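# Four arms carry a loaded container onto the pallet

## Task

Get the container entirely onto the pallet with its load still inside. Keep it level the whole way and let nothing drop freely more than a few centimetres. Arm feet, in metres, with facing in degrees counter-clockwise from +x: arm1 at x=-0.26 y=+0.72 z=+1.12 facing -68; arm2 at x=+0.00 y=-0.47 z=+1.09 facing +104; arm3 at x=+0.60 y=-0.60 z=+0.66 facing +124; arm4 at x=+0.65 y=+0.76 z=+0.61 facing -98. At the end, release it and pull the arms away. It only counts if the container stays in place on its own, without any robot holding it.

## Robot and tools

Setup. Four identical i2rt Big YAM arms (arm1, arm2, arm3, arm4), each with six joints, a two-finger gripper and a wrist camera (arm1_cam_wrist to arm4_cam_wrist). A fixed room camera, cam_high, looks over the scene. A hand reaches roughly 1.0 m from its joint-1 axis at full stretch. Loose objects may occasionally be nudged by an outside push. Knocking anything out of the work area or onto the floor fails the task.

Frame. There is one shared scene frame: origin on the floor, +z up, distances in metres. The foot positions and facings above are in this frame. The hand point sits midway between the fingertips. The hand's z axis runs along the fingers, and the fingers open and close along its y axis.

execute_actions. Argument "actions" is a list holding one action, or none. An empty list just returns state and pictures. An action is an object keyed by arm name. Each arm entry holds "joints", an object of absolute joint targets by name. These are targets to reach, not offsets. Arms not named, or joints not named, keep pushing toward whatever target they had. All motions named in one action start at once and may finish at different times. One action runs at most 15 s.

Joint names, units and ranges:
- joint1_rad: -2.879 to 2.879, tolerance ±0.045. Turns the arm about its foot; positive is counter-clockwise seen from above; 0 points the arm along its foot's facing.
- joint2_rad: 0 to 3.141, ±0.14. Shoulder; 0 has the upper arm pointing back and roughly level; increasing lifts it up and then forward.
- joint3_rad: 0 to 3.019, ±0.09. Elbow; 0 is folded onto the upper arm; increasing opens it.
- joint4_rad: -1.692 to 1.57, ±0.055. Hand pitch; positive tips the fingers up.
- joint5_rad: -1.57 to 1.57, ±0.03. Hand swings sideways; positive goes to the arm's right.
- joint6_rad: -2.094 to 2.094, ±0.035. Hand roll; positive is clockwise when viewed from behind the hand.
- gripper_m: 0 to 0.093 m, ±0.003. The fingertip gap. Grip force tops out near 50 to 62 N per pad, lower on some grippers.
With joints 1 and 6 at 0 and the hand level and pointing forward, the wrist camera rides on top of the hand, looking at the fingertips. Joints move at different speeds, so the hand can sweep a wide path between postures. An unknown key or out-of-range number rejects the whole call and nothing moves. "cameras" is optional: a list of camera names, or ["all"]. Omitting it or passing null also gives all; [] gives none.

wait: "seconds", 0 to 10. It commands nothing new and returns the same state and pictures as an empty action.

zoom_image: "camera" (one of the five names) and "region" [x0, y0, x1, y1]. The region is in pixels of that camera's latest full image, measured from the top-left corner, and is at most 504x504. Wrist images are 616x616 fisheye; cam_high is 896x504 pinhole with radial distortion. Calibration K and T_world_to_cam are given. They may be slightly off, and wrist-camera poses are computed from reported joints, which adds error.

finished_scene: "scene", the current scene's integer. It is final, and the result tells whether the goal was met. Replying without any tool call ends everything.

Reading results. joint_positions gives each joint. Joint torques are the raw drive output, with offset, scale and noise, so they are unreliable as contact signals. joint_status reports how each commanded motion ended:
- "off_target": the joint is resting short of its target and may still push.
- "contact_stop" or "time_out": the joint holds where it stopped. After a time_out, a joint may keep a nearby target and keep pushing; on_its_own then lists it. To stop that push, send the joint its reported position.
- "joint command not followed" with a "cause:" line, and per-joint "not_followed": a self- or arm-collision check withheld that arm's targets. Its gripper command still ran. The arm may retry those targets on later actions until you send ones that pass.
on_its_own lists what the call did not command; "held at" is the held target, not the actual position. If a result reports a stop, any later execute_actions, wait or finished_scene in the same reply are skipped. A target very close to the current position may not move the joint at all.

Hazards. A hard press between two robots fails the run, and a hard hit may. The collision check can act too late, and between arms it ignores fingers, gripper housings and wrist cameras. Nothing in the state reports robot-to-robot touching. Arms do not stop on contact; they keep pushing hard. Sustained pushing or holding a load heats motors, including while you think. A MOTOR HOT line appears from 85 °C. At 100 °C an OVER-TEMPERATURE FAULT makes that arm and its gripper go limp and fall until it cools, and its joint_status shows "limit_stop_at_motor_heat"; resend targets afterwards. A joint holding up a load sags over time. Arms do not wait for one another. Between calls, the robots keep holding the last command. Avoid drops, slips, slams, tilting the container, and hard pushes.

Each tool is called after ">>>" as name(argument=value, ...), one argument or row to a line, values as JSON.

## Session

>>> execute_actions(
  actions=[],
)

Scene clock: 0.00 s.
Joint torques (N m, as the arm reports them, + toward a larger angle): no reading
arm1.joint_positions: joint1_rad=-0.131 joint2_rad=+0.556 joint3_rad=+1.366 joint4_rad=-1.399 joint5_rad=+0.299 joint6_rad=+0.329 gripper_m=+0.095
arm1.joint_status: not commanded
arm1.hand: x=-0.2580 y=+0.5260 z=+1.6500 quat_wxyz=(-0.351, -0.682, -0.543, +0.341) (m; scene frame)
arm2.joint_positions: joint1_rad=+0.100 joint2_rad=+0.593 joint3_rad=+1.418 joint4_rad=-1.353 joint5_rad=-0.017 joint6_rad=-0.426 gripper_m=+0.094
arm2.joint_status: not commanded
arm2.hand: x=-0.0802 y=-0.2597 z=+1.6465 quat_wxyz=(-0.359, +0.801, -0.333, -0.343) (m; scene frame)
arm3.joint_positions: joint1_rad=-0.649 joint2_rad=+0.610 joint3_rad=+1.402 joint4_rad=-1.263 joint5_rad=+0.065 joint6_rad=+0.220 gripper_m=+0.094
arm3.joint_status: not commanded
arm3.hand: x=+0.6226 y=-0.3599 z=+1.2176 quat_wxyz=(-0.360, +0.502, -0.690, -0.377) (m; scene frame)
arm4.joint_positions: joint1_rad=+0.202 joint2_rad=+0.578 joint3_rad=+1.382 joint4_rad=-1.173 joint5_rad=-0.067 joint6_rad=-0.447 gripper_m=+0.094
arm4.joint_status: not commanded
arm4.hand: x=+0.6748 y=+0.5295 z=+1.1891 quat_wxyz=(-0.341, -0.398, -0.720, +0.455) (m; scene frame)
pictures: arm1_cam_wrist, arm2_cam_wrist, arm3_cam_wrist, arm4_cam_wrist, cam_high
camera_calibration (this result's frames):
arm1_cam_wrist: T_world_to_cam=[[-0.981273, 0.155425, -0.113781, -0.142605], [0.187203, 0.908634, -0.373283, 0.190371], [0.0453676, -0.387592, -0.920714, 1.85962], [0, 0, 0, 1]] pos_world=[-0.259939, 0.56996, 1.76701]
arm2_cam_wrist: T_world_to_cam=[[0.782268, 0.508142, 0.360346, -0.401107], [0.618203, -0.704473, -0.348631, 0.44786], [0.0766993, 0.49549, -0.865221, 1.68623], [0, 0, 0, 1]] pos_world=[-0.0924275, -0.316182, 1.75963]
arm3_cam_wrist: T_world_to_cam=[[0.964196, -0.206867, -0.165928, -0.469542], [-0.260177, -0.859014, -0.440912, 0.395606], [-0.0513239, 0.468296, -0.88208, 1.39941], [0, 0, 0, 1]] pos_world=[0.627481, -0.412642, 1.33091]
arm4_cam_wrist: T_world_to_cam=[[-0.880719, -0.272939, 0.387088, 0.276404], [-0.446244, 0.752083, -0.485013, 0.482757], [-0.158744, -0.599896, -0.784172, 1.47828], [0, 0, 0, 1]] pos_world=[0.69353, 0.599183, 1.28638]
Images, in order (width x height): arm1_cam_wrist 616x616, arm2_cam_wrist 616x616, arm3_cam_wrist 616x616, arm4_cam_wrist 616x616, cam_high 896x504.

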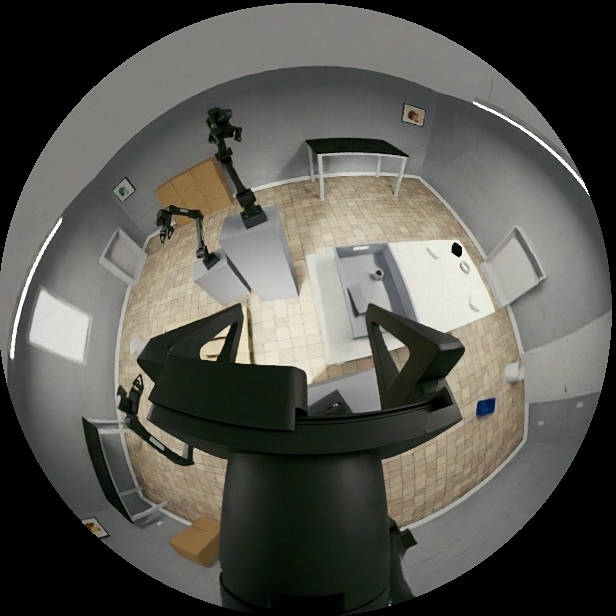

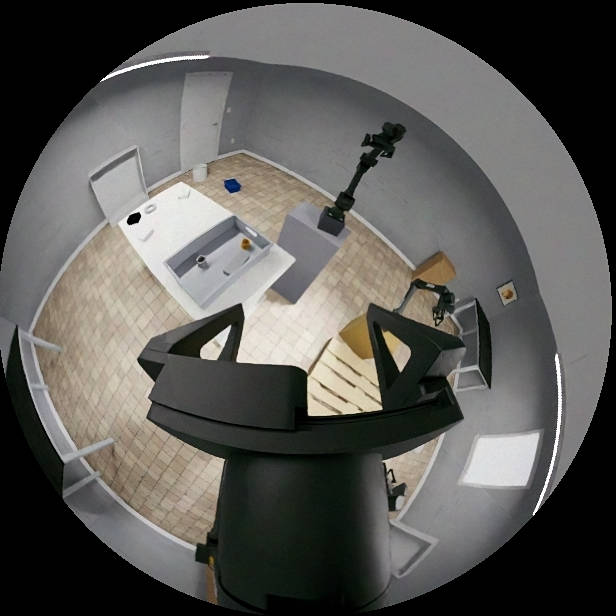

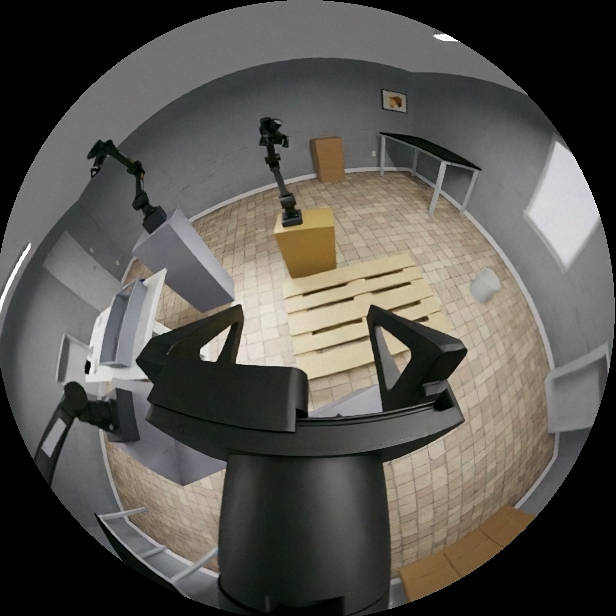

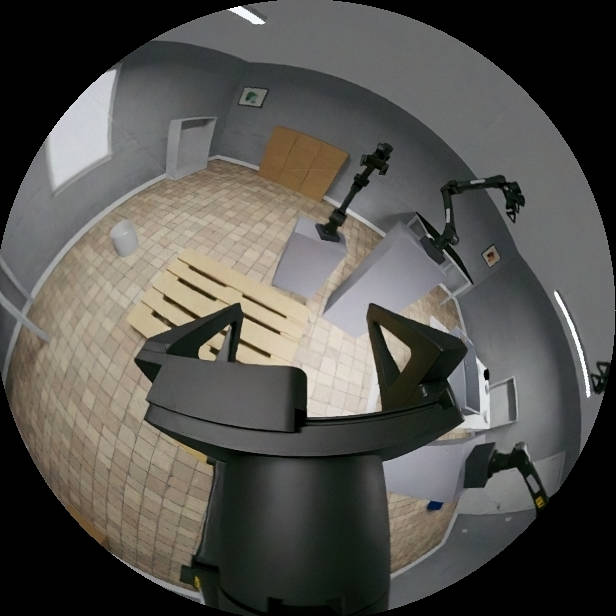

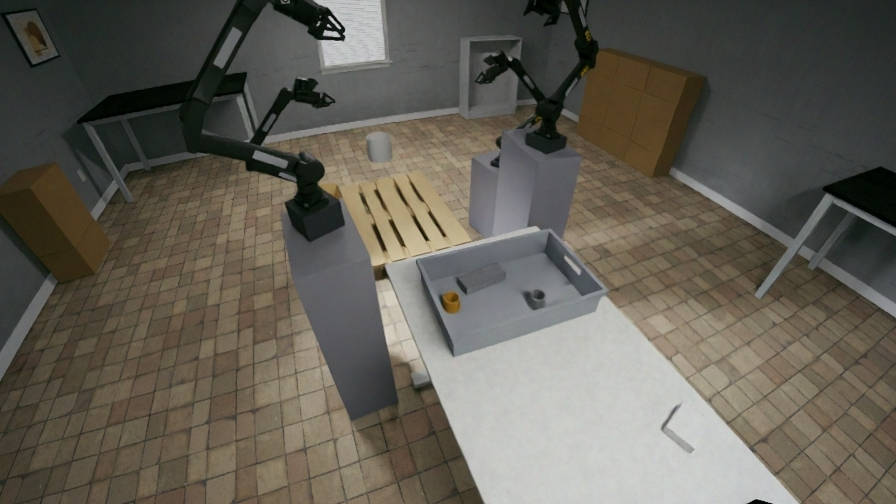

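>>> execute_actions(
  actions=[
    {"arm1":{"joints":{"joint1_rad":-1.24,"joint2_rad":2.2,"joint3_rad":1.245,"joint4_rad":-0.593,"joint5_rad":0,"joint6_rad":0.785,"gripper_m":0.07}},"arm2":{"joints":{"joint1_rad":0.938,"joint2_rad":2.60,"joint3_rad":2.23,"joint4_rad":-1.148,"joint5_rad":0,"joint6_rad":-0.317,"gripper_m":0.07}}},
  ],
  cameras=["cam_high","arm1_cam_wrist","arm2_cam_wrist"],
)

Scene clock: 20.03 s.
Joint torques (N m, as the arm reports them, + toward a larger angle): arm1=[ -0.15 -20.4    6.46   0.75  -0.06   0.17] | arm2=[ -0.39 -22.79  11.17   0.18  -0.07   0.14] | arm3=[-0.16  1.14  8.26  2.18  0.06  0.13] | arm4=[ 1.    1.69  7.86  1.94 -0.02  0.13]
arm1.joint_positions: joint1_rad=-1.243 joint2_rad=+2.215 joint3_rad=+1.236 joint4_rad=-0.608 joint5_rad=+0.000 joint6_rad=+0.770 gripper_m=+0.070
arm1.joint_status: all done
arm1.hand: x=-0.6494 y=+0.3847 z=+0.9512 quat_wxyz=(+0.000, -1.000, +0.025, -0.003) (m; scene frame)
arm2.joint_positions: joint1_rad=+0.943 joint2_rad=+2.597 joint3_rad=+2.206 joint4_rad=-1.145 joint5_rad=+0.001 joint6_rad=-0.325 gripper_m=+0.070
arm2.joint_status: all done
arm2.hand: x=-0.6935 y=-0.1900 z=+0.9683 quat_wxyz=(-0.005, +0.999, -0.027, -0.016) (m; scene frame)
arm3.joint_positions: joint1_rad=-0.649 joint2_rad=+0.610 joint3_rad=+1.402 joint4_rad=-1.263 joint5_rad=+0.065 joint6_rad=+0.220 gripper_m=+0.094
arm3.joint_status: not commanded
arm3.hand: x=+0.6226 y=-0.3599 z=+1.2176 quat_wxyz=(-0.360, +0.502, -0.690, -0.377) (m; scene frame)
arm4.joint_positions: joint1_rad=+0.202 joint2_rad=+0.578 joint3_rad=+1.382 joint4_rad=-1.173 joint5_rad=-0.067 joint6_rad=-0.447 gripper_m=+0.094
arm4.joint_status: not commanded
arm4.hand: x=+0.6748 y=+0.5295 z=+1.1891 quat_wxyz=(-0.341, -0.398, -0.720, +0.455) (m; scene frame)
pictures: arm1_cam_wrist, arm2_cam_wrist, cam_high
camera_calibration (this result's frames):
arm1_cam_wrist: T_world_to_cam=[[0.0495928, 0.998733, -0.00849441, -0.339299], [0.800867, -0.0346829, 0.597838, -0.0311658], [0.596786, -0.0364513, -0.801572, 1.28882], [0, 0, 0, 1]] pos_world=[-0.727362, 0.384768, 1.04883]
arm2_cam_wrist: T_world_to_cam=[[0.0488765, 0.998484, 0.0252964, 0.196679], [0.829913, -0.0546909, 0.555205, 0.0347879], [0.555748, -0.00614271, -0.831328, 1.31604], [0, 0, 0, 1]] pos_world=[-0.76987, -0.186394, 1.06977]
Images, in order (width x height): arm1_cam_wrist 616x616, arm2_cam_wrist 616x616, cam_high 896x504.

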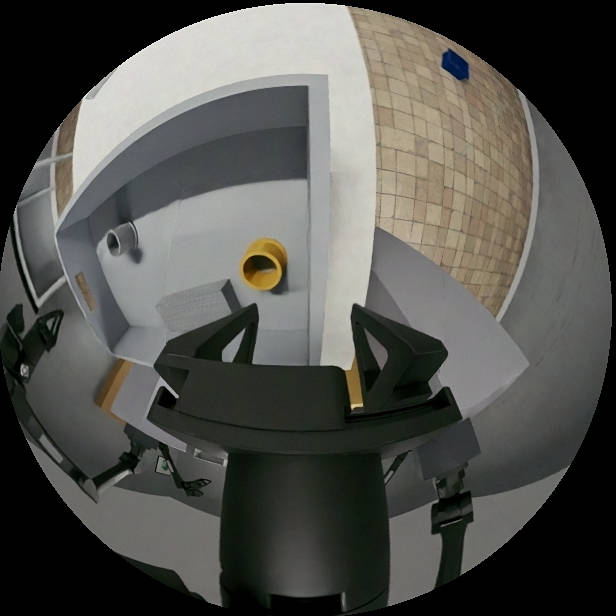

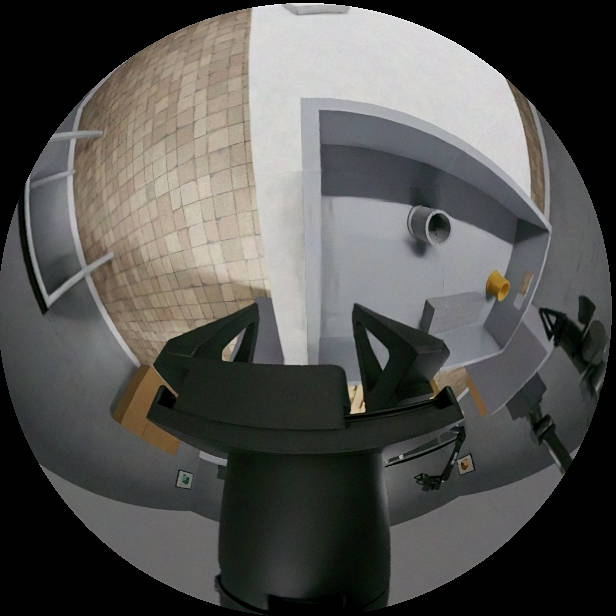

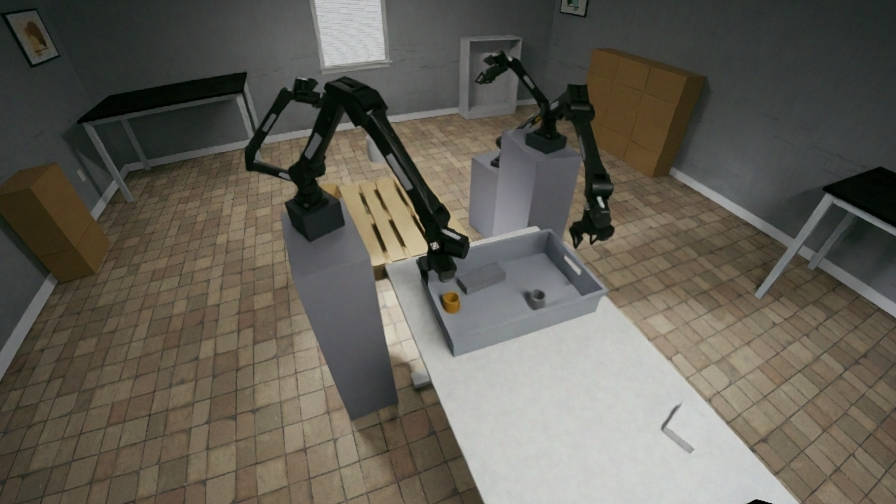

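>>> execute_actions(
  actions=[
    {"arm1":{"joints":{"joint1_rad":-1.277,"joint2_rad":2.283,"joint3_rad":1.228,"joint4_rad":-0.495,"joint6_rad":0.73,"gripper_m":0.046}},"arm2":{"joints":{"joint1_rad":0.925,"joint2_rad":2.72,"joint3_rad":2.315,"joint4_rad":-1.141,"joint6_rad":-0.34,"gripper_m":0.055}}},
  ],
  cameras=["arm1_cam_wrist","arm2_cam_wrist"],
)

Scene clock: 30.47 s.
Joint torques (N m, as the arm reports them, + toward a larger angle): arm1=[ -0.34 -18.98   5.17   0.9   -0.06  -0.11] | arm2=[  0.51 -22.9   12.26   0.21  -0.12  -0.09] | arm3=[-0.22  1.21  8.26  2.18  0.06  0.13] | arm4=[ 0.84  1.69  7.89  1.9  -0.01  0.14]
arm1.joint_positions: joint1_rad=-1.276 joint2_rad=+2.293 joint3_rad=+1.225 joint4_rad=-0.511 joint5_rad=+0.000 joint6_rad=+0.745 gripper_m=+0.046
arm1.joint_status: all done
arm1.hand: x=-0.6546 y=+0.4019 z=+0.9103 quat_wxyz=(-0.003, -1.000, +0.029, +0.000) (m; scene frame)
arm2.joint_positions: joint1_rad=+0.929 joint2_rad=+2.716 joint3_rad=+2.276 joint4_rad=-1.145 joint5_rad=+0.001 joint6_rad=-0.331 gripper_m=+0.055
arm2.joint_status: all done
arm2.hand: x=-0.6842 y=-0.1825 z=+0.9076 quat_wxyz=(+0.004, +0.999, -0.031, +0.007) (m; scene frame)
arm3.joint_positions: joint1_rad=-0.649 joint2_rad=+0.610 joint3_rad=+1.402 joint4_rad=-1.263 joint5_rad=+0.065 joint6_rad=+0.220 gripper_m=+0.094
arm3.joint_status: not commanded
arm3.hand: x=+0.6226 y=-0.3599 z=+1.2176 quat_wxyz=(-0.360, +0.502, -0.690, -0.377) (m; scene frame)
arm4.joint_positions: joint1_rad=+0.202 joint2_rad=+0.578 joint3_rad=+1.382 joint4_rad=-1.173 joint5_rad=-0.067 joint6_rad=-0.447 gripper_m=+0.094
arm4.joint_status: not commanded
arm4.hand: x=+0.6748 y=+0.5295 z=+1.1891 quat_wxyz=(-0.341, -0.398, -0.720, +0.455) (m; scene frame)
pictures: arm1_cam_wrist, arm2_cam_wrist
camera_calibration (this result's frames):
arm1_cam_wrist: T_world_to_cam=[[0.0583235, 0.9982, -0.0139854, -0.345692], [0.80384, -0.0386507, 0.593588, 0.00545901], [0.591979, -0.0458622, -0.804647, 1.26317], [0, 0, 0, 1]] pos_world=[-0.731996, 0.403212, 1.00833]
arm2_cam_wrist: T_world_to_cam=[[0.0563052, 0.99837, 0.00934223, 0.20976], [0.803473, -0.0508641, 0.593164, 0.00929795], [0.592672, -0.025892, -0.805027, 1.25823], [0, 0, 0, 1]] pos_world=[-0.764996, -0.176367, 1.00543]
Images, in order (width x height): arm1_cam_wrist 616x616, arm2_cam_wrist 616x616.

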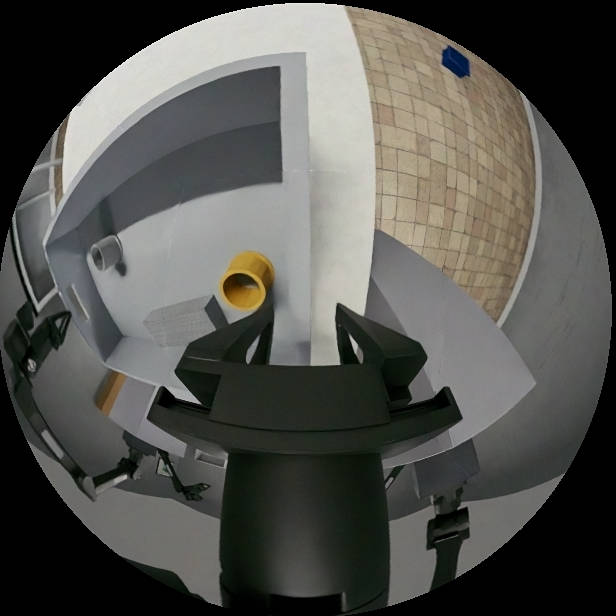

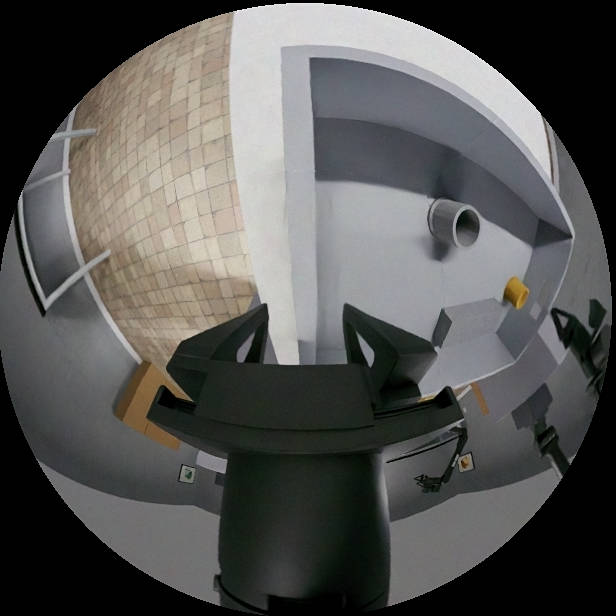

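>>> execute_actions(
  actions=[
    {"arm1":{"joints":{"joint2_rad":2.367,"joint3_rad":1.285,"joint4_rad":-0.44}},"arm2":{"joints":{"joint2_rad":2.783,"joint3_rad":2.355,"joint4_rad":-1.10}}},
  ],
  cameras=[],
)

>>> execute_actions(
  actions=[
    {"arm1":{"joints":{"joint2_rad":2.455,"joint3_rad":1.32,"joint4_rad":-0.39}},"arm2":{"joints":{"joint2_rad":2.858,"joint3_rad":2.405,"joint4_rad":-1.075}}},
  ],
  cameras=["arm1_cam_wrist"],
)

>>> execute_actions(
  actions=[
    {"arm1":{"joints":{"gripper_m":0}},"arm2":{"joints":{"gripper_m":0}}},
  ],
  cameras=["cam_high"],
)

Scene clock: 37.17 s.
Joint torques (N m, as the arm reports them, + toward a larger angle): arm1=[ -0.06 -19.6    6.62   0.64  -0.05  -0.11] | arm2=[  1.07 -21.37  12.59   0.57  -0.14  -0.09] | arm3=[-0.15  1.18  8.26  2.21  0.06  0.13] | arm4=[0.95 1.45 7.93 1.9  0.   0.13]
arm1.joint_positions: joint1_rad=-1.276 joint2_rad=+2.375 joint3_rad=+1.262 joint4_rad=-0.453 joint5_rad=+0.000 joint6_rad=+0.745 gripper_m=+0.046
arm1.joint_status: all done
arm1.hand: x=-0.6598 y=+0.3974 z=+0.8771 quat_wxyz=(-0.007, -1.000, +0.029, +0.005) (m; scene frame)
arm2.joint_positions: joint1_rad=+0.929 joint2_rad=+2.763 joint3_rad=+2.310 joint4_rad=-1.108 joint5_rad=+0.001 joint6_rad=-0.331 gripper_m=+0.055
arm2.joint_status: all done
arm2.hand: x=-0.6912 y=-0.1796 z=+0.8854 quat_wxyz=(+0.000, +0.999, -0.031, -0.004) (m; scene frame)
arm3.joint_positions: joint1_rad=-0.649 joint2_rad=+0.610 joint3_rad=+1.402 joint4_rad=-1.263 joint5_rad=+0.065 joint6_rad=+0.220 gripper_m=+0.094
arm3.joint_status: not commanded
arm3.hand: x=+0.6226 y=-0.3599 z=+1.2176 quat_wxyz=(-0.360, +0.502, -0.690, -0.377) (m; scene frame)
arm4.joint_positions: joint1_rad=+0.202 joint2_rad=+0.578 joint3_rad=+1.382 joint4_rad=-1.173 joint5_rad=-0.067 joint6_rad=-0.447 gripper_m=+0.094
arm4.joint_status: not commanded
arm4.hand: x=+0.6748 y=+0.5295 z=+1.1891 quat_wxyz=(-0.341, -0.398, -0.720, +0.455) (m; scene frame)
pictures: none
No camera images: the call's "cameras" was empty. Leave "cameras" out to get every camera's image.

Scene clock: 38.13 s.
Joint torques (N m, as the arm reports them, + toward a larger angle): arm1=[ -0.12 -20.36   5.63   0.77  -0.06  -0.11] | arm2=[  0.6  -21.81  12.12   0.53  -0.13  -0.07] | arm3=[-0.11  1.23  8.25  2.19  0.06  0.13] | arm4=[0.91 1.58 7.85 1.91 0.   0.12]
arm1.joint_positions: joint1_rad=-1.276 joint2_rad=+2.465 joint3_rad=+1.304 joint4_rad=-0.402 joint5_rad=+0.000 joint6_rad=+0.745 gripper_m=+0.046
arm1.joint_status: all done
arm1.hand: x=-0.6617 y=+0.3956 z=+0.8398 quat_wxyz=(-0.008, -1.000, +0.029, +0.006) (m; scene frame)
arm2.joint_positions: joint1_rad=+0.929 joint2_rad=+2.846 joint3_rad=+2.363 joint4_rad=-1.081 joint5_rad=+0.001 joint6_rad=-0.331 gripper_m=+0.055
arm2.joint_status: all done
arm2.hand: x=-0.6906 y=-0.1801 z=+0.8438 quat_wxyz=(+0.000, +1.000, -0.031, -0.003) (m; scene frame)
arm3.joint_positions: joint1_rad=-0.649 joint2_rad=+0.610 joint3_rad=+1.402 joint4_rad=-1.263 joint5_rad=+0.065 joint6_rad=+0.220 gripper_m=+0.094
arm3.joint_status: not commanded
arm3.hand: x=+0.6226 y=-0.3599 z=+1.2176 quat_wxyz=(-0.360, +0.502, -0.690, -0.377) (m; scene frame)
arm4.joint_positions: joint1_rad=+0.202 joint2_rad=+0.578 joint3_rad=+1.382 joint4_rad=-1.173 joint5_rad=-0.067 joint6_rad=-0.447 gripper_m=+0.094
arm4.joint_status: not commanded
arm4.hand: x=+0.6748 y=+0.5295 z=+1.1891 quat_wxyz=(-0.341, -0.398, -0.720, +0.455) (m; scene frame)
pictures: arm1_cam_wrist
camera_calibration (this result's frames):
arm1_cam_wrist: T_world_to_cam=[[0.0573915, 0.998036, -0.0250961, -0.331232], [0.811336, -0.0319779, 0.583705, 0.0634035], [0.581756, -0.0538611, -0.811578, 1.21258], [0, 0, 0, 1]] pos_world=[-0.73786, 0.39792, 0.938786]
Images, in order (width x height): arm1_cam_wrist 616x616.

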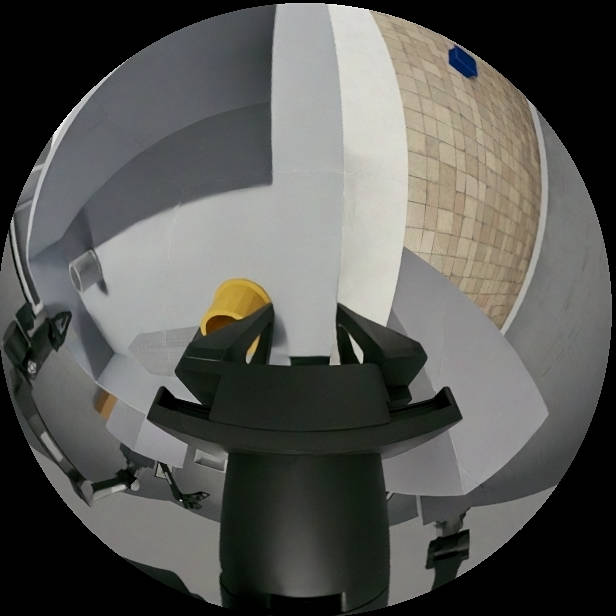

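Scene clock: 38.80 s.
Joint torques (N m, as the arm reports them, + toward a larger angle): arm1=[  0.2  -20.39   5.78   0.33   0.43   0.09] | arm2=[ -0.85 -22.93  12.42   0.12  -1.36   0.16] | arm3=[-0.18  1.19  8.24  2.19  0.06  0.14] | arm4=[0.9  1.59 7.86 1.95 0.   0.14]
arm1.joint_positions: joint1_rad=-1.281 joint2_rad=+2.465 joint3_rad=+1.302 joint4_rad=-0.390 joint5_rad=-0.012 joint6_rad=+0.723 gripper_m=+0.013
arm1.joint_status: gripper_m off_target (ended at +0.013, target +0.000)
arm1.hand: x=-0.6633 y=+0.3949 z=+0.8395 quat_wxyz=(-0.016, -1.000, +0.021, +0.006) (m; scene frame)
arm2.joint_positions: joint1_rad=+0.941 joint2_rad=+2.846 joint3_rad=+2.363 joint4_rad=-1.074 joint5_rad=+0.032 joint6_rad=-0.350 gripper_m=+0.012
arm2.joint_status: gripper_m off_target (ended at +0.012, target +0.000)
arm2.hand: x=-0.6936 y=-0.1828 z=+0.8439 quat_wxyz=(-0.016, +1.000, -0.016, -0.001) (m; scene frame)
arm3.joint_positions: joint1_rad=-0.649 joint2_rad=+0.610 joint3_rad=+1.402 joint4_rad=-1.263 joint5_rad=+0.065 joint6_rad=+0.220 gripper_m=+0.094
arm3.joint_status: not commanded
arm3.hand: x=+0.6226 y=-0.3599 z=+1.2176 quat_wxyz=(-0.360, +0.502, -0.690, -0.377) (m; scene frame)
arm4.joint_positions: joint1_rad=+0.202 joint2_rad=+0.578 joint3_rad=+1.382 joint4_rad=-1.173 joint5_rad=-0.067 joint6_rad=-0.447 gripper_m=+0.094
arm4.joint_status: not commanded
arm4.hand: x=+0.6748 y=+0.5295 z=+1.1891 quat_wxyz=(-0.341, -0.398, -0.720, +0.455) (m; scene frame)
pictures: cam_high
Images, in order (width x height): cam_high 896x504.

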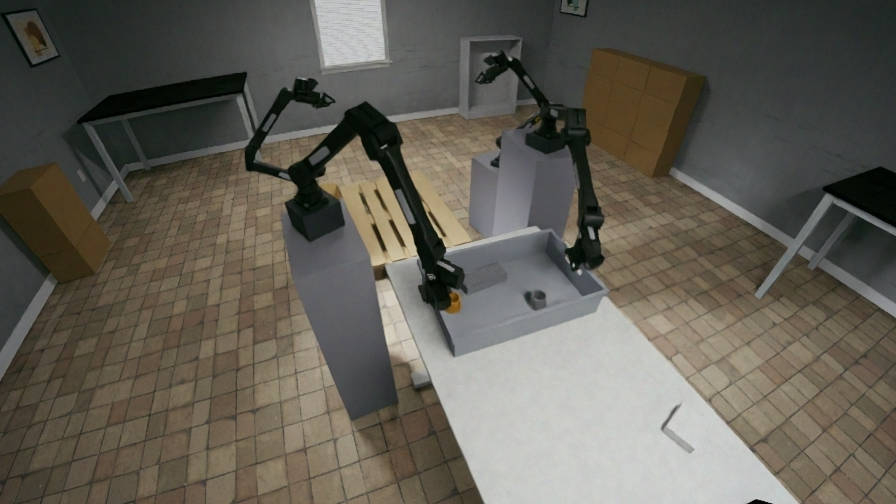

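>>> execute_actions(
  actions=[
    {"arm1":{"joints":{"joint1_rad":-1.281,"joint2_rad":2.32,"joint3_rad":1.308,"joint4_rad":-0.43,"joint6_rad":0.72}},"arm2":{"joints":{"joint1_rad":0.94,"joint2_rad":2.69,"joint3_rad":2.385,"joint4_rad":-1.095,"joint6_rad":-0.35}}},
  ],
  cameras=[],
)

>>> execute_actions(
  actions=[
    {"arm1":{"joints":{"joint1_rad":-1.245,"joint2_rad":2.305,"joint3_rad":1.243,"joint4_rad":-0.385,"joint6_rad":0.75}},"arm2":{"joints":{"joint1_rad":0.92,"joint2_rad":2.612,"joint3_rad":2.20,"joint4_rad":-1.0,"joint6_rad":-0.378}}},
  ],
  cameras=["cam_high"],
)

Scene clock: 60.33 s.
Joint torques (N m, as the arm reports them, + toward a larger angle): arm1=[  0.73 -26.25   6.39  -1.04   0.14   0.02] | arm2=[ -1.42 -29.2   11.42  -0.14  -0.89  -0.14] | arm3=[-0.1   1.25  8.26  2.21  0.06  0.14] | arm4=[0.86 1.67 7.88 1.92 0.01 0.14]
arm1.joint_positions: joint1_rad=-1.289 joint2_rad=+2.392 joint3_rad=+1.288 joint4_rad=-0.395 joint5_rad=-0.005 joint6_rad=+0.721 gripper_m=+0.013
arm1.joint_status: all done
arm1.hand: x=-0.6816 y=+0.3870 z=+0.8742 quat_wxyz=(-0.031, -0.999, +0.024, +0.029) (m; scene frame)
arm2.joint_positions: joint1_rad=+0.957 joint2_rad=+2.777 joint3_rad=+2.355 joint4_rad=-1.084 joint5_rad=+0.020 joint6_rad=-0.330 gripper_m=+0.012
arm2.joint_status: all done
arm2.hand: x=-0.7161 y=-0.1888 z=+0.8915 quat_wxyz=(-0.019, +0.999, -0.018, -0.027) (m; scene frame)
arm3.joint_positions: joint1_rad=-0.649 joint2_rad=+0.610 joint3_rad=+1.402 joint4_rad=-1.263 joint5_rad=+0.065 joint6_rad=+0.220 gripper_m=+0.094
arm3.joint_status: not commanded
arm3.hand: x=+0.6226 y=-0.3599 z=+1.2176 quat_wxyz=(-0.360, +0.502, -0.690, -0.377) (m; scene frame)
arm4.joint_positions: joint1_rad=+0.202 joint2_rad=+0.578 joint3_rad=+1.382 joint4_rad=-1.173 joint5_rad=-0.067 joint6_rad=-0.447 gripper_m=+0.094
arm4.joint_status: not commanded
arm4.hand: x=+0.6748 y=+0.5295 z=+1.1891 quat_wxyz=(-0.341, -0.398, -0.720, +0.455) (m; scene frame)
pictures: none
No camera images: the call's "cameras" was empty. Leave "cameras" out to get every camera's image.

Scene clock: 61.33 s.
Joint torques (N m, as the arm reports them, + toward a larger angle): arm1=[  1.26 -26.17   5.65  -0.37   0.41   0.11] | arm2=[ -0.49 -29.13  10.67   0.18  -1.28  -0.17] | arm3=[-0.13  1.16  8.25  2.2   0.06  0.13] | arm4=[0.78 1.53 7.92 1.9  0.   0.14]
arm1.joint_positions: joint1_rad=-1.260 joint2_rad=+2.381 joint3_rad=+1.227 joint4_rad=-0.365 joint5_rad=-0.012 joint6_rad=+0.740 gripper_m=+0.012
arm1.joint_status: all done
arm1.hand: x=-0.6523 y=+0.3903 z=+0.8687 quat_wxyz=(-0.027, -0.999, +0.018, +0.018) (m; scene frame)
arm2.joint_positions: joint1_rad=+0.939 joint2_rad=+2.707 joint3_rad=+2.176 joint4_rad=-0.993 joint5_rad=+0.029 joint6_rad=-0.357 gripper_m=+0.012
arm2.joint_status: all done
arm2.hand: x=-0.6831 y=-0.1857 z=+0.8807 quat_wxyz=(-0.020, +1.000, -0.014, -0.017) (m; scene frame)
arm3.joint_positions: joint1_rad=-0.649 joint2_rad=+0.610 joint3_rad=+1.402 joint4_rad=-1.263 joint5_rad=+0.065 joint6_rad=+0.220 gripper_m=+0.094
arm3.joint_status: not commanded
arm3.hand: x=+0.6226 y=-0.3599 z=+1.2176 quat_wxyz=(-0.360, +0.502, -0.690, -0.377) (m; scene frame)
arm4.joint_positions: joint1_rad=+0.202 joint2_rad=+0.578 joint3_rad=+1.382 joint4_rad=-1.173 joint5_rad=-0.067 joint6_rad=-0.447 gripper_m=+0.094
arm4.joint_status: not commanded
arm4.hand: x=+0.6748 y=+0.5295 z=+1.1891 quat_wxyz=(-0.341, -0.398, -0.720, +0.455) (m; scene frame)
pictures: cam_high
Images, in order (width x height): cam_high 896x504.

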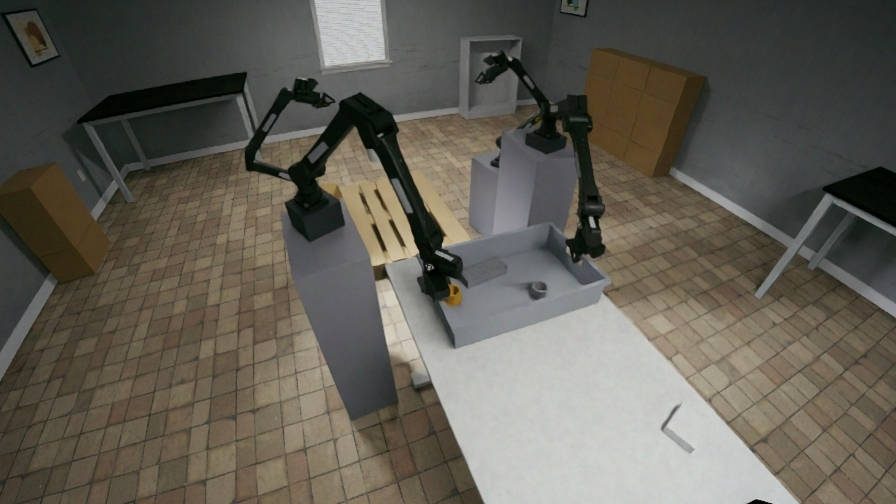

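>>> execute_actions(
  actions=[
    {"arm1":{"joints":{"joint1_rad":-1.205,"joint2_rad":2.29,"joint3_rad":1.16,"joint4_rad":-0.36,"joint6_rad":0.783}},"arm2":{"joints":{"joint1_rad":0.90,"joint2_rad":2.53,"joint3_rad":1.978,"joint4_rad":-0.915,"joint6_rad":-0.405}}},
  ],
  cameras=[],
)

>>> execute_actions(
  actions=[
    {"arm1":{"joints":{"joint1_rad":-1.152,"joint2_rad":2.272,"joint3_rad":1.08,"joint4_rad":-0.30,"joint6_rad":0.827}},"arm2":{"joints":{"joint1_rad":0.875,"joint2_rad":2.455,"joint3_rad":1.80,"joint4_rad":-0.82,"joint6_rad":-0.44}}},
  ],
  cameras=[],
)

>>> execute_actions(
  actions=[
    {"arm1":{"joints":{"joint1_rad":-1.076,"joint2_rad":2.255,"joint3_rad":0.987,"joint4_rad":-0.23,"joint6_rad":0.892}},"arm2":{"joints":{"joint1_rad":0.839,"joint2_rad":2.378,"joint3_rad":1.606,"joint4_rad":-0.71,"joint6_rad":-0.487}}},
  ],
  cameras=[],
)

>>> execute_actions(
  actions=[
    {"arm1":{"joints":{"joint1_rad":-0.972,"joint2_rad":2.242,"joint3_rad":0.894,"joint4_rad":-0.155,"joint6_rad":0.983}},"arm2":{"joints":{"joint1_rad":0.789,"joint2_rad":2.303,"joint3_rad":1.403,"joint4_rad":-0.59,"joint6_rad":-0.55}}},
  ],
  cameras=[],
)

>>> execute_actions(
  actions=[
    {"arm1":{"joints":{"joint1_rad":-0.828,"joint2_rad":2.235,"joint3_rad":0.805,"joint4_rad":-0.075,"joint6_rad":1.112}},"arm2":{"joints":{"joint1_rad":0.718,"joint2_rad":2.234,"joint3_rad":1.197,"joint4_rad":-0.465,"joint6_rad":-0.636}}},
  ],
  cameras=["cam_high"],
)

Scene clock: 76.23 s.
Joint torques (N m, as the arm reports them, + toward a larger angle): arm1=[  0.79 -24.3    4.83  -0.81   0.66   0.05] | arm2=[ -0.01 -27.74   9.12  -0.41  -1.49  -0.05] | arm3=[-0.18  1.2   8.26  2.19  0.06  0.13] | arm4=[1.06 1.67 7.89 1.87 0.01 0.14]
arm1.joint_positions: joint1_rad=-1.213 joint2_rad=+2.354 joint3_rad=+1.148 joint4_rad=-0.331 joint5_rad=-0.018 joint6_rad=+0.773 gripper_m=+0.013
arm1.joint_status: all done
arm1.hand: x=-0.6147 y=+0.3911 z=+0.8694 quat_wxyz=(-0.024, -1.000, +0.012, +0.009) (m; scene frame)
arm2.joint_positions: joint1_rad=+0.915 joint2_rad=+2.611 joint3_rad=+1.962 joint4_rad=-0.897 joint5_rad=+0.035 joint6_rad=-0.392 gripper_m=+0.012
arm2.joint_status: all done
arm2.hand: x=-0.6380 y=-0.1855 z=+0.8784 quat_wxyz=(-0.019, +1.000, -0.008, -0.005) (m; scene frame)
arm3.joint_positions: joint1_rad=-0.649 joint2_rad=+0.610 joint3_rad=+1.402 joint4_rad=-1.263 joint5_rad=+0.065 joint6_rad=+0.220 gripper_m=+0.094
arm3.joint_status: not commanded
arm3.hand: x=+0.6226 y=-0.3599 z=+1.2176 quat_wxyz=(-0.360, +0.502, -0.690, -0.377) (m; scene frame)
arm4.joint_positions: joint1_rad=+0.202 joint2_rad=+0.578 joint3_rad=+1.382 joint4_rad=-1.173 joint5_rad=-0.067 joint6_rad=-0.447 gripper_m=+0.094
arm4.joint_status: not commanded
arm4.hand: x=+0.6748 y=+0.5295 z=+1.1891 quat_wxyz=(-0.341, -0.398, -0.720, +0.455) (m; scene frame)
pictures: none
No camera images: the call's "cameras" was empty. Leave "cameras" out to get every camera's image.

Scene clock: 77.20 s.
Joint torques (N m, as the arm reports them, + toward a larger angle): arm1=[  0.13 -24.03   3.89  -0.63   0.68   0.1 ] | arm2=[ -0.7  -26.08   9.01  -0.66  -1.44  -0.06] | arm3=[-0.18  1.18  8.24  2.19  0.06  0.14] | arm4=[0.72 1.64 7.87 1.93 0.   0.13]
arm1.joint_positions: joint1_rad=-1.158 joint2_rad=+2.336 joint3_rad=+1.071 joint4_rad=-0.276 joint5_rad=-0.018 joint6_rad=+0.819 gripper_m=+0.013
arm1.joint_status: all done
arm1.hand: x=-0.5775 y=+0.3918 z=+0.8672 quat_wxyz=(-0.022, -1.000, +0.007, +0.006) (m; scene frame)
arm2.joint_positions: joint1_rad=+0.890 joint2_rad=+2.531 joint3_rad=+1.782 joint4_rad=-0.802 joint5_rad=+0.033 joint6_rad=-0.426 gripper_m=+0.012
arm2.joint_status: all done
arm2.hand: x=-0.5964 y=-0.1853 z=+0.8772 quat_wxyz=(-0.017, +1.000, -0.004, -0.002) (m; scene frame)
arm3.joint_positions: joint1_rad=-0.649 joint2_rad=+0.610 joint3_rad=+1.402 joint4_rad=-1.263 joint5_rad=+0.065 joint6_rad=+0.220 gripper_m=+0.094
arm3.joint_status: not commanded
arm3.hand: x=+0.6226 y=-0.3599 z=+1.2176 quat_wxyz=(-0.360, +0.502, -0.690, -0.377) (m; scene frame)
arm4.joint_positions: joint1_rad=+0.202 joint2_rad=+0.578 joint3_rad=+1.382 joint4_rad=-1.173 joint5_rad=-0.067 joint6_rad=-0.447 gripper_m=+0.094
arm4.joint_status: not commanded
arm4.hand: x=+0.6748 y=+0.5295 z=+1.1891 quat_wxyz=(-0.341, -0.398, -0.720, +0.455) (m; scene frame)
pictures: none
No camera images: the call's "cameras" was empty. Leave "cameras" out to get every camera's image.

Scene clock: 78.20 s.
Joint torques (N m, as the arm reports them, + toward a larger angle): arm1=[  0.25 -21.62   3.57  -0.58   0.54   0.05] | arm2=[ -0.42 -24.42   8.18  -0.54  -1.29  -0.13] | arm3=[-0.15  1.22  8.25  2.21  0.06  0.13] | arm4=[0.9  1.58 7.82 1.9  0.   0.13]
arm1.joint_positions: joint1_rad=-1.081 joint2_rad=+2.313 joint3_rad=+0.978 joint4_rad=-0.207 joint5_rad=-0.015 joint6_rad=+0.889 gripper_m=+0.013
arm1.joint_status: all done
arm1.hand: x=-0.5317 y=+0.3928 z=+0.8671 quat_wxyz=(-0.021, -1.000, +0.003, +0.006) (m; scene frame)
arm2.joint_positions: joint1_rad=+0.853 joint2_rad=+2.448 joint3_rad=+1.587 joint4_rad=-0.691 joint5_rad=+0.031 joint6_rad=-0.472 gripper_m=+0.012
arm2.joint_status: all done
arm2.hand: x=-0.5452 y=-0.1848 z=+0.8762 quat_wxyz=(-0.016, +1.000, +0.001, -0.001) (m; scene frame)
arm3.joint_positions: joint1_rad=-0.649 joint2_rad=+0.610 joint3_rad=+1.402 joint4_rad=-1.263 joint5_rad=+0.065 joint6_rad=+0.220 gripper_m=+0.094
arm3.joint_status: not commanded
arm3.hand: x=+0.6226 y=-0.3599 z=+1.2176 quat_wxyz=(-0.360, +0.502, -0.690, -0.377) (m; scene frame)
arm4.joint_positions: joint1_rad=+0.202 joint2_rad=+0.578 joint3_rad=+1.382 joint4_rad=-1.173 joint5_rad=-0.067 joint6_rad=-0.447 gripper_m=+0.094
arm4.joint_status: not commanded
arm4.hand: x=+0.6748 y=+0.5295 z=+1.1891 quat_wxyz=(-0.341, -0.398, -0.720, +0.455) (m; scene frame)
pictures: none
No camera images: the call's "cameras" was empty. Leave "cameras" out to get every camera's image.

Scene clock: 79.20 s.
Joint torques (N m, as the arm reports them, + toward a larger angle): arm1=[  0.14 -20.55   2.77  -0.42   0.42   0.02] | arm2=[ -0.29 -21.81   7.24  -0.6   -1.18  -0.11] | arm3=[-0.14  1.17  8.26  2.18  0.06  0.14] | arm4=[ 0.99  1.6   7.88  1.9  -0.01  0.14]
arm1.joint_positions: joint1_rad=-0.974 joint2_rad=+2.295 joint3_rad=+0.885 joint4_rad=-0.133 joint5_rad=-0.012 joint6_rad=+0.984 gripper_m=+0.013
arm1.joint_status: all done
arm1.hand: x=-0.4778 y=+0.3936 z=+0.8665 quat_wxyz=(-0.020, -1.000, -0.002, +0.006) (m; scene frame)
arm2.joint_positions: joint1_rad=+0.801 joint2_rad=+2.366 joint3_rad=+1.384 joint4_rad=-0.570 joint5_rad=+0.027 joint6_rad=-0.537 gripper_m=+0.012
arm2.joint_status: all done
arm2.hand: x=-0.4836 y=-0.1842 z=+0.8747 quat_wxyz=(-0.015, +1.000, +0.007, -0.001) (m; scene frame)
arm3.joint_positions: joint1_rad=-0.649 joint2_rad=+0.610 joint3_rad=+1.402 joint4_rad=-1.263 joint5_rad=+0.065 joint6_rad=+0.220 gripper_m=+0.094
arm3.joint_status: not commanded
arm3.hand: x=+0.6226 y=-0.3599 z=+1.2176 quat_wxyz=(-0.360, +0.502, -0.690, -0.377) (m; scene frame)
arm4.joint_positions: joint1_rad=+0.202 joint2_rad=+0.578 joint3_rad=+1.382 joint4_rad=-1.173 joint5_rad=-0.067 joint6_rad=-0.447 gripper_m=+0.094
arm4.joint_status: not commanded
arm4.hand: x=+0.6748 y=+0.5295 z=+1.1891 quat_wxyz=(-0.341, -0.398, -0.720, +0.455) (m; scene frame)
pictures: none
No camera images: the call's "cameras" was empty. Leave "cameras" out to get every camera's image.

Scene clock: 80.27 s.
Joint torques (N m, as the arm reports them, + toward a larger angle): arm1=[  0.36 -18.79   1.88  -0.48   0.28   0.01] | arm2=[  0.58 -19.51   6.09  -0.6   -0.96   0.02] | arm3=[-0.17  1.23  8.26  2.19  0.06  0.13] | arm4=[ 0.82  1.7   7.85  1.97 -0.02  0.13]
arm1.joint_positions: joint1_rad=-0.828 joint2_rad=+2.284 joint3_rad=+0.798 joint4_rad=-0.054 joint5_rad=-0.008 joint6_rad=+1.115 gripper_m=+0.013
arm1.joint_status: all done
arm1.hand: x=-0.4154 y=+0.3940 z=+0.8658 quat_wxyz=(-0.021, -1.000, -0.010, +0.006) (m; scene frame)
arm2.joint_positions: joint1_rad=+0.725 joint2_rad=+2.289 joint3_rad=+1.177 joint4_rad=-0.442 joint5_rad=+0.021 joint6_rad=-0.628 gripper_m=+0.012
arm2.joint_status: all done
arm2.hand: x=-0.4115 y=-0.1839 z=+0.8740 quat_wxyz=(-0.012, +1.000, +0.015, -0.001) (m; scene frame)
arm3.joint_positions: joint1_rad=-0.649 joint2_rad=+0.610 joint3_rad=+1.402 joint4_rad=-1.263 joint5_rad=+0.065 joint6_rad=+0.220 gripper_m=+0.094
arm3.joint_status: not commanded
arm3.hand: x=+0.6226 y=-0.3599 z=+1.2176 quat_wxyz=(-0.360, +0.502, -0.690, -0.377) (m; scene frame)
arm4.joint_positions: joint1_rad=+0.202 joint2_rad=+0.578 joint3_rad=+1.382 joint4_rad=-1.173 joint5_rad=-0.067 joint6_rad=-0.447 gripper_m=+0.094
arm4.joint_status: not commanded
arm4.hand: x=+0.6748 y=+0.5295 z=+1.1891 quat_wxyz=(-0.341, -0.398, -0.720, +0.455) (m; scene frame)
pictures: cam_high
Images, in order (width x height): cam_high 896x504.

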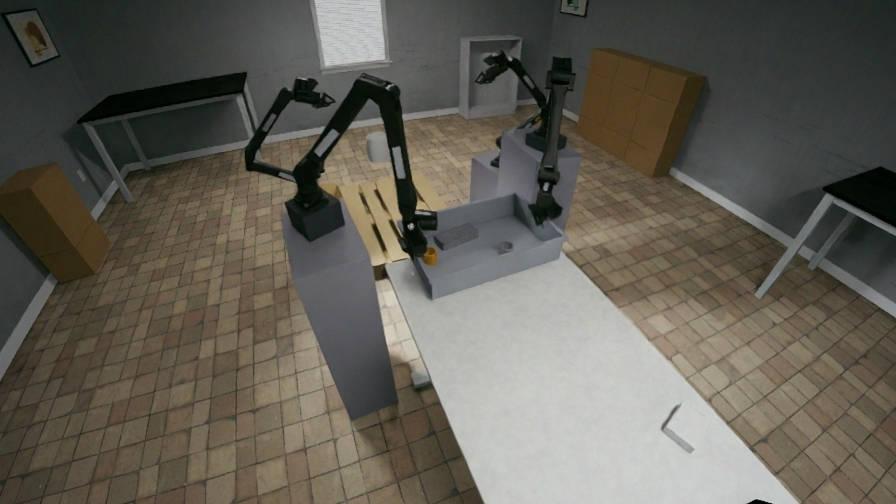

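>>> execute_actions(
  actions=[
    {"arm1":{"joints":{"joint1_rad":-0.665,"joint2_rad":2.237,"joint3_rad":0.745,"joint4_rad":-0.015,"joint6_rad":1.255}},"arm2":{"joints":{"joint1_rad":0.628,"joint2_rad":2.192,"joint3_rad":1.02,"joint4_rad":-0.345,"joint6_rad":-0.745}}},
  ],
  cameras=[],
)

>>> execute_actions(
  actions=[
    {"arm1":{"joints":{"joint1_rad":-0.482,"joint2_rad":2.238,"joint3_rad":0.715,"joint4_rad":0.018,"joint6_rad":1.423}},"arm2":{"joints":{"joint1_rad":0.513,"joint2_rad":2.157,"joint3_rad":0.866,"joint4_rad":-0.23,"joint6_rad":-0.875}}},
  ],
  cameras=[],
)

>>> execute_actions(
  actions=[
    {"arm1":{"joints":{"joint1_rad":-0.289,"joint6_rad":1.60}},"arm2":{"joints":{"joint1_rad":0.366,"joint2_rad":2.134,"joint3_rad":0.737,"joint4_rad":-0.126,"joint6_rad":-1.037}}},
  ],
  cameras=[],
)

>>> execute_actions(
  actions=[
    {"arm1":{"joints":{"joint1_rad":-0.105,"joint2_rad":2.237,"joint3_rad":0.76,"joint4_rad":-0.012,"joint6_rad":1.77}},"arm2":{"joints":{"joint1_rad":0.182,"joint2_rad":2.127,"joint3_rad":0.639,"joint4_rad":-0.036,"joint6_rad":-1.236}}},
  ],
  cameras=[],
)

>>> execute_actions(
  actions=[
    {"arm1":{"joints":{"joint1_rad":0.061,"joint2_rad":2.237,"joint3_rad":0.822,"joint4_rad":-0.066,"joint6_rad":1.92}},"arm2":{"joints":{"joint1_rad":-0.04,"joint2_rad":2.127,"joint3_rad":0.58,"joint4_rad":0.025,"joint6_rad":-1.473}}},
  ],
  cameras=[],
)

>>> execute_actions(
  actions=[
    {"arm1":{"joints":{"joint1_rad":0.216,"joint2_rad":2.248,"joint3_rad":0.925,"joint4_rad":-0.152,"joint6_rad":2.06}},"arm2":{"joints":{"joint1_rad":-0.312,"joint2_rad":2.128,"joint3_rad":0.568,"joint4_rad":0.04,"joint6_rad":-1.762}}},
  ],
  cameras=["cam_high"],
)

Scene clock: 96.90 s.
Joint torques (N m, as the arm reports them, + toward a larger angle): arm1=[ -0.42 -18.17   1.03  -0.5    0.1   -0.02] | arm2=[  0.61 -17.06   4.73  -0.62  -0.78  -0.01] | arm3=[-0.15  1.23  8.26  2.19  0.07  0.13] | arm4=[0.94 1.83 7.92 1.94 0.01 0.12]
arm1.joint_positions: joint1_rad=-0.664 joint2_rad=+2.284 joint3_rad=+0.742 joint4_rad=+0.005 joint5_rad=-0.003 joint6_rad=+1.261 gripper_m=+0.013
arm1.joint_status: all done
arm1.hand: x=-0.3551 y=+0.3936 z=+0.8645 quat_wxyz=(-0.022, -1.000, -0.019, +0.006) (m; scene frame)
arm2.joint_positions: joint1_rad=+0.632 joint2_rad=+2.238 joint3_rad=+1.002 joint4_rad=-0.320 joint5_rad=+0.017 joint6_rad=-0.739 gripper_m=+0.012
arm2.joint_status: all done
arm2.hand: x=-0.3402 y=-0.1841 z=+0.8705 quat_wxyz=(-0.009, +1.000, +0.024, +0.000) (m; scene frame)
arm3.joint_positions: joint1_rad=-0.649 joint2_rad=+0.610 joint3_rad=+1.402 joint4_rad=-1.263 joint5_rad=+0.065 joint6_rad=+0.220 gripper_m=+0.094
arm3.joint_status: not commanded
arm3.hand: x=+0.6226 y=-0.3599 z=+1.2176 quat_wxyz=(-0.360, +0.502, -0.690, -0.377) (m; scene frame)
arm4.joint_positions: joint1_rad=+0.202 joint2_rad=+0.578 joint3_rad=+1.382 joint4_rad=-1.173 joint5_rad=-0.067 joint6_rad=-0.447 gripper_m=+0.094
arm4.joint_status: not commanded
arm4.hand: x=+0.6748 y=+0.5295 z=+1.1891 quat_wxyz=(-0.341, -0.398, -0.720, +0.455) (m; scene frame)
pictures: none
No camera images: the call's "cameras" was empty. Leave "cameras" out to get every camera's image.

Scene clock: 97.97 s.
Joint torques (N m, as the arm reports them, + toward a larger angle): arm1=[ -1.01 -17.94   0.53  -0.37  -0.17  -0.05] | arm2=[  0.76 -14.97   3.6   -0.74  -0.63   0.  ] | arm3=[-0.14  1.25  8.26  2.2   0.07  0.13] | arm4=[1.06 1.44 7.87 2.   0.   0.14]
arm1.joint_positions: joint1_rad=-0.478 joint2_rad=+2.284 joint3_rad=+0.714 joint4_rad=+0.035 joint5_rad=+0.003 joint6_rad=+1.433 gripper_m=+0.013
arm1.joint_status: all done
arm1.hand: x=-0.2934 y=+0.3927 z=+0.8641 quat_wxyz=(-0.023, -0.999, -0.026, +0.007) (m; scene frame)
arm2.joint_positions: joint1_rad=+0.515 joint2_rad=+2.198 joint3_rad=+0.850 joint4_rad=-0.207 joint5_rad=+0.012 joint6_rad=-0.870 gripper_m=+0.012
arm2.joint_status: all done
arm2.hand: x=-0.2700 y=-0.1844 z=+0.8699 quat_wxyz=(-0.008, +0.999, +0.031, -0.001) (m; scene frame)
arm3.joint_positions: joint1_rad=-0.649 joint2_rad=+0.610 joint3_rad=+1.402 joint4_rad=-1.263 joint5_rad=+0.065 joint6_rad=+0.220 gripper_m=+0.094
arm3.joint_status: not commanded
arm3.hand: x=+0.6226 y=-0.3599 z=+1.2176 quat_wxyz=(-0.360, +0.502, -0.690, -0.377) (m; scene frame)
arm4.joint_positions: joint1_rad=+0.202 joint2_rad=+0.578 joint3_rad=+1.382 joint4_rad=-1.173 joint5_rad=-0.067 joint6_rad=-0.447 gripper_m=+0.094
arm4.joint_status: not commanded
arm4.hand: x=+0.6748 y=+0.5295 z=+1.1891 quat_wxyz=(-0.341, -0.398, -0.720, +0.455) (m; scene frame)
pictures: none
No camera images: the call's "cameras" was empty. Leave "cameras" out to get every camera's image.

Scene clock: 99.03 s.
Joint torques (N m, as the arm reports them, + toward a larger angle): arm1=[ -0.61 -17.87   0.5   -0.44  -0.43  -0.12] | arm2=[  0.78 -13.45   2.18  -0.46  -0.46  -0.05] | arm3=[-0.12  1.2   8.27  2.19  0.06  0.13] | arm4=[1.03 1.68 7.91 2.04 0.01 0.11]
arm1.joint_positions: joint1_rad=-0.283 joint2_rad=+2.284 joint3_rad=+0.713 joint4_rad=+0.037 joint5_rad=+0.011 joint6_rad=+1.617 gripper_m=+0.013
arm1.joint_status: all done
arm1.hand: x=-0.2304 y=+0.3929 z=+0.8637 quat_wxyz=(-0.024, -0.999, -0.031, +0.007) (m; scene frame)
arm2.joint_positions: joint1_rad=+0.366 joint2_rad=+2.173 joint3_rad=+0.727 joint4_rad=-0.106 joint5_rad=+0.009 joint6_rad=-1.030 gripper_m=+0.012
arm2.joint_status: all done
arm2.hand: x=-0.2008 y=-0.1834 z=+0.8703 quat_wxyz=(-0.009, +0.999, +0.036, -0.002) (m; scene frame)
arm3.joint_positions: joint1_rad=-0.649 joint2_rad=+0.610 joint3_rad=+1.402 joint4_rad=-1.263 joint5_rad=+0.065 joint6_rad=+0.220 gripper_m=+0.094
arm3.joint_status: not commanded
arm3.hand: x=+0.6226 y=-0.3599 z=+1.2176 quat_wxyz=(-0.360, +0.502, -0.690, -0.377) (m; scene frame)
arm4.joint_positions: joint1_rad=+0.202 joint2_rad=+0.578 joint3_rad=+1.382 joint4_rad=-1.173 joint5_rad=-0.067 joint6_rad=-0.447 gripper_m=+0.094
arm4.joint_status: not commanded
arm4.hand: x=+0.6748 y=+0.5295 z=+1.1891 quat_wxyz=(-0.341, -0.398, -0.720, +0.455) (m; scene frame)
pictures: none
No camera images: the call's "cameras" was empty. Leave "cameras" out to get every camera's image.

Scene clock: 100.10 s.
Joint torques (N m, as the arm reports them, + toward a larger angle): arm1=[ -1.   -18.22   2.09  -0.81  -0.68  -0.18] | arm2=[  0.86 -13.27   1.29  -0.34  -0.32  -0.01] | arm3=[-0.13  1.21  8.28  2.18  0.06  0.13] | arm4=[1.1  1.35 7.94 1.92 0.   0.15]
arm1.joint_positions: joint1_rad=-0.096 joint2_rad=+2.284 joint3_rad=+0.745 joint4_rad=+0.016 joint5_rad=+0.017 joint6_rad=+1.792 gripper_m=+0.013
arm1.joint_status: all done
arm1.hand: x=-0.1667 y=+0.3905 z=+0.8637 quat_wxyz=(-0.031, -0.999, -0.037, +0.005) (m; scene frame)
arm2.joint_positions: joint1_rad=+0.178 joint2_rad=+2.164 joint3_rad=+0.631 joint4_rad=-0.019 joint5_rad=+0.004 joint6_rad=-1.228 gripper_m=+0.012
arm2.joint_status: all done
arm2.hand: x=-0.1307 y=-0.1842 z=+0.8702 quat_wxyz=(-0.008, +0.999, +0.042, -0.002) (m; scene frame)
arm3.joint_positions: joint1_rad=-0.649 joint2_rad=+0.610 joint3_rad=+1.402 joint4_rad=-1.263 joint5_rad=+0.065 joint6_rad=+0.220 gripper_m=+0.094
arm3.joint_status: not commanded
arm3.hand: x=+0.6226 y=-0.3599 z=+1.2176 quat_wxyz=(-0.360, +0.502, -0.690, -0.377) (m; scene frame)
arm4.joint_positions: joint1_rad=+0.202 joint2_rad=+0.578 joint3_rad=+1.382 joint4_rad=-1.173 joint5_rad=-0.067 joint6_rad=-0.447 gripper_m=+0.094
arm4.joint_status: not commanded
arm4.hand: x=+0.6748 y=+0.5295 z=+1.1891 quat_wxyz=(-0.341, -0.398, -0.720, +0.455) (m; scene frame)
pictures: none
No camera images: the call's "cameras" was empty. Leave "cameras" out to get every camera's image.

Scene clock: 101.20 s.
Joint torques (N m, as the arm reports them, + toward a larger angle): arm1=[ -1.05 -18.69   3.09  -0.74  -0.93  -0.23] | arm2=[  1.65 -11.39   0.54  -0.24  -0.09  -0.07] | arm3=[-0.18  1.16  8.26  2.21  0.06  0.13] | arm4=[ 1.06  1.61  7.88  1.94 -0.03  0.12]
arm1.joint_positions: joint1_rad=+0.071 joint2_rad=+2.284 joint3_rad=+0.800 joint4_rad=-0.040 joint5_rad=+0.023 joint6_rad=+1.947 gripper_m=+0.013
arm1.joint_status: all done
arm1.hand: x=-0.1045 y=+0.3921 z=+0.8646 quat_wxyz=(-0.032, -0.999, -0.043, +0.004) (m; scene frame)
arm2.joint_positions: joint1_rad=-0.047 joint2_rad=+2.160 joint3_rad=+0.575 joint4_rad=+0.041 joint5_rad=-0.001 joint6_rad=-1.464 gripper_m=+0.012
arm2.joint_status: all done
arm2.hand: x=-0.0615 y=-0.1822 z=+0.8708 quat_wxyz=(-0.011, +0.999, +0.047, -0.003) (m; scene frame)
arm3.joint_positions: joint1_rad=-0.649 joint2_rad=+0.610 joint3_rad=+1.402 joint4_rad=-1.263 joint5_rad=+0.065 joint6_rad=+0.220 gripper_m=+0.094
arm3.joint_status: not commanded
arm3.hand: x=+0.6226 y=-0.3599 z=+1.2176 quat_wxyz=(-0.360, +0.502, -0.690, -0.377) (m; scene frame)
arm4.joint_positions: joint1_rad=+0.202 joint2_rad=+0.578 joint3_rad=+1.382 joint4_rad=-1.173 joint5_rad=-0.067 joint6_rad=-0.447 gripper_m=+0.094
arm4.joint_status: not commanded
arm4.hand: x=+0.6748 y=+0.5295 z=+1.1891 quat_wxyz=(-0.341, -0.398, -0.720, +0.455) (m; scene frame)
pictures: none
No camera images: the call's "cameras" was empty. Leave "cameras" out to get every camera's image.

Scene clock: 102.23 s.
Joint torques (N m, as the arm reports them, + toward a larger angle): arm1=[ -1.01 -20.15   4.12  -0.76  -1.11  -0.25] | arm2=[  1.05 -11.93   0.26  -0.31   0.2   -0.03] | arm3=[-0.15  1.22  8.27  2.19  0.07  0.14] | arm4=[1.02 1.68 7.84 1.92 0.01 0.12]
arm1.joint_positions: joint1_rad=+0.227 joint2_rad=+2.297 joint3_rad=+0.900 joint4_rad=-0.128 joint5_rad=+0.028 joint6_rad=+2.088 gripper_m=+0.013
arm1.joint_status: all done
arm1.hand: x=-0.0353 y=+0.3913 z=+0.8644 quat_wxyz=(-0.032, -0.998, -0.051, +0.003) (m; scene frame)
arm2.joint_positions: joint1_rad=-0.322 joint2_rad=+2.160 joint3_rad=+0.563 joint4_rad=+0.052 joint5_rad=-0.009 joint6_rad=-1.753 gripper_m=+0.012
arm2.joint_status: all done
arm2.hand: x=+0.0160 y=-0.1816 z=+0.8710 quat_wxyz=(-0.012, +0.998, +0.054, -0.003) (m; scene frame)
arm3.joint_positions: joint1_rad=-0.649 joint2_rad=+0.610 joint3_rad=+1.402 joint4_rad=-1.263 joint5_rad=+0.065 joint6_rad=+0.220 gripper_m=+0.094
arm3.joint_status: not commanded
arm3.hand: x=+0.6226 y=-0.3599 z=+1.2176 quat_wxyz=(-0.360, +0.502, -0.690, -0.377) (m; scene frame)
arm4.joint_positions: joint1_rad=+0.202 joint2_rad=+0.578 joint3_rad=+1.382 joint4_rad=-1.173 joint5_rad=-0.067 joint6_rad=-0.447 gripper_m=+0.094
arm4.joint_status: not commanded
arm4.hand: x=+0.6748 y=+0.5295 z=+1.1891 quat_wxyz=(-0.341, -0.398, -0.720, +0.455) (m; scene frame)
pictures: cam_high
Images, in order (width x height): cam_high 896x504.

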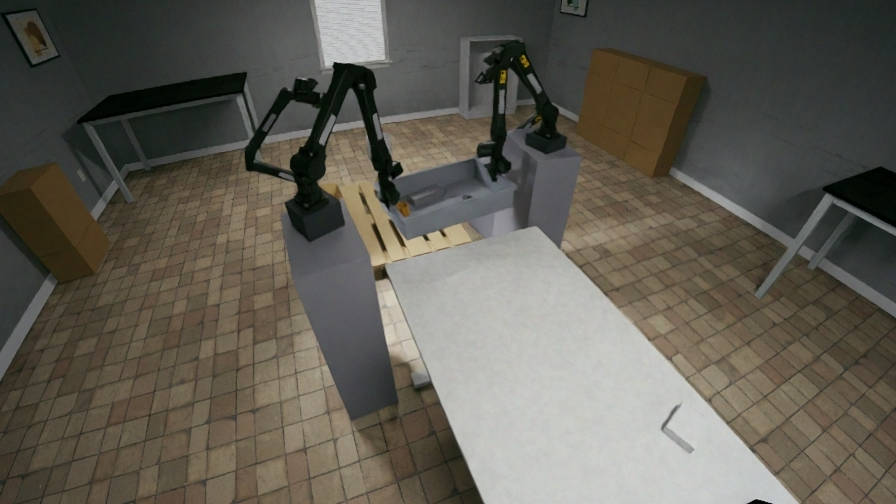

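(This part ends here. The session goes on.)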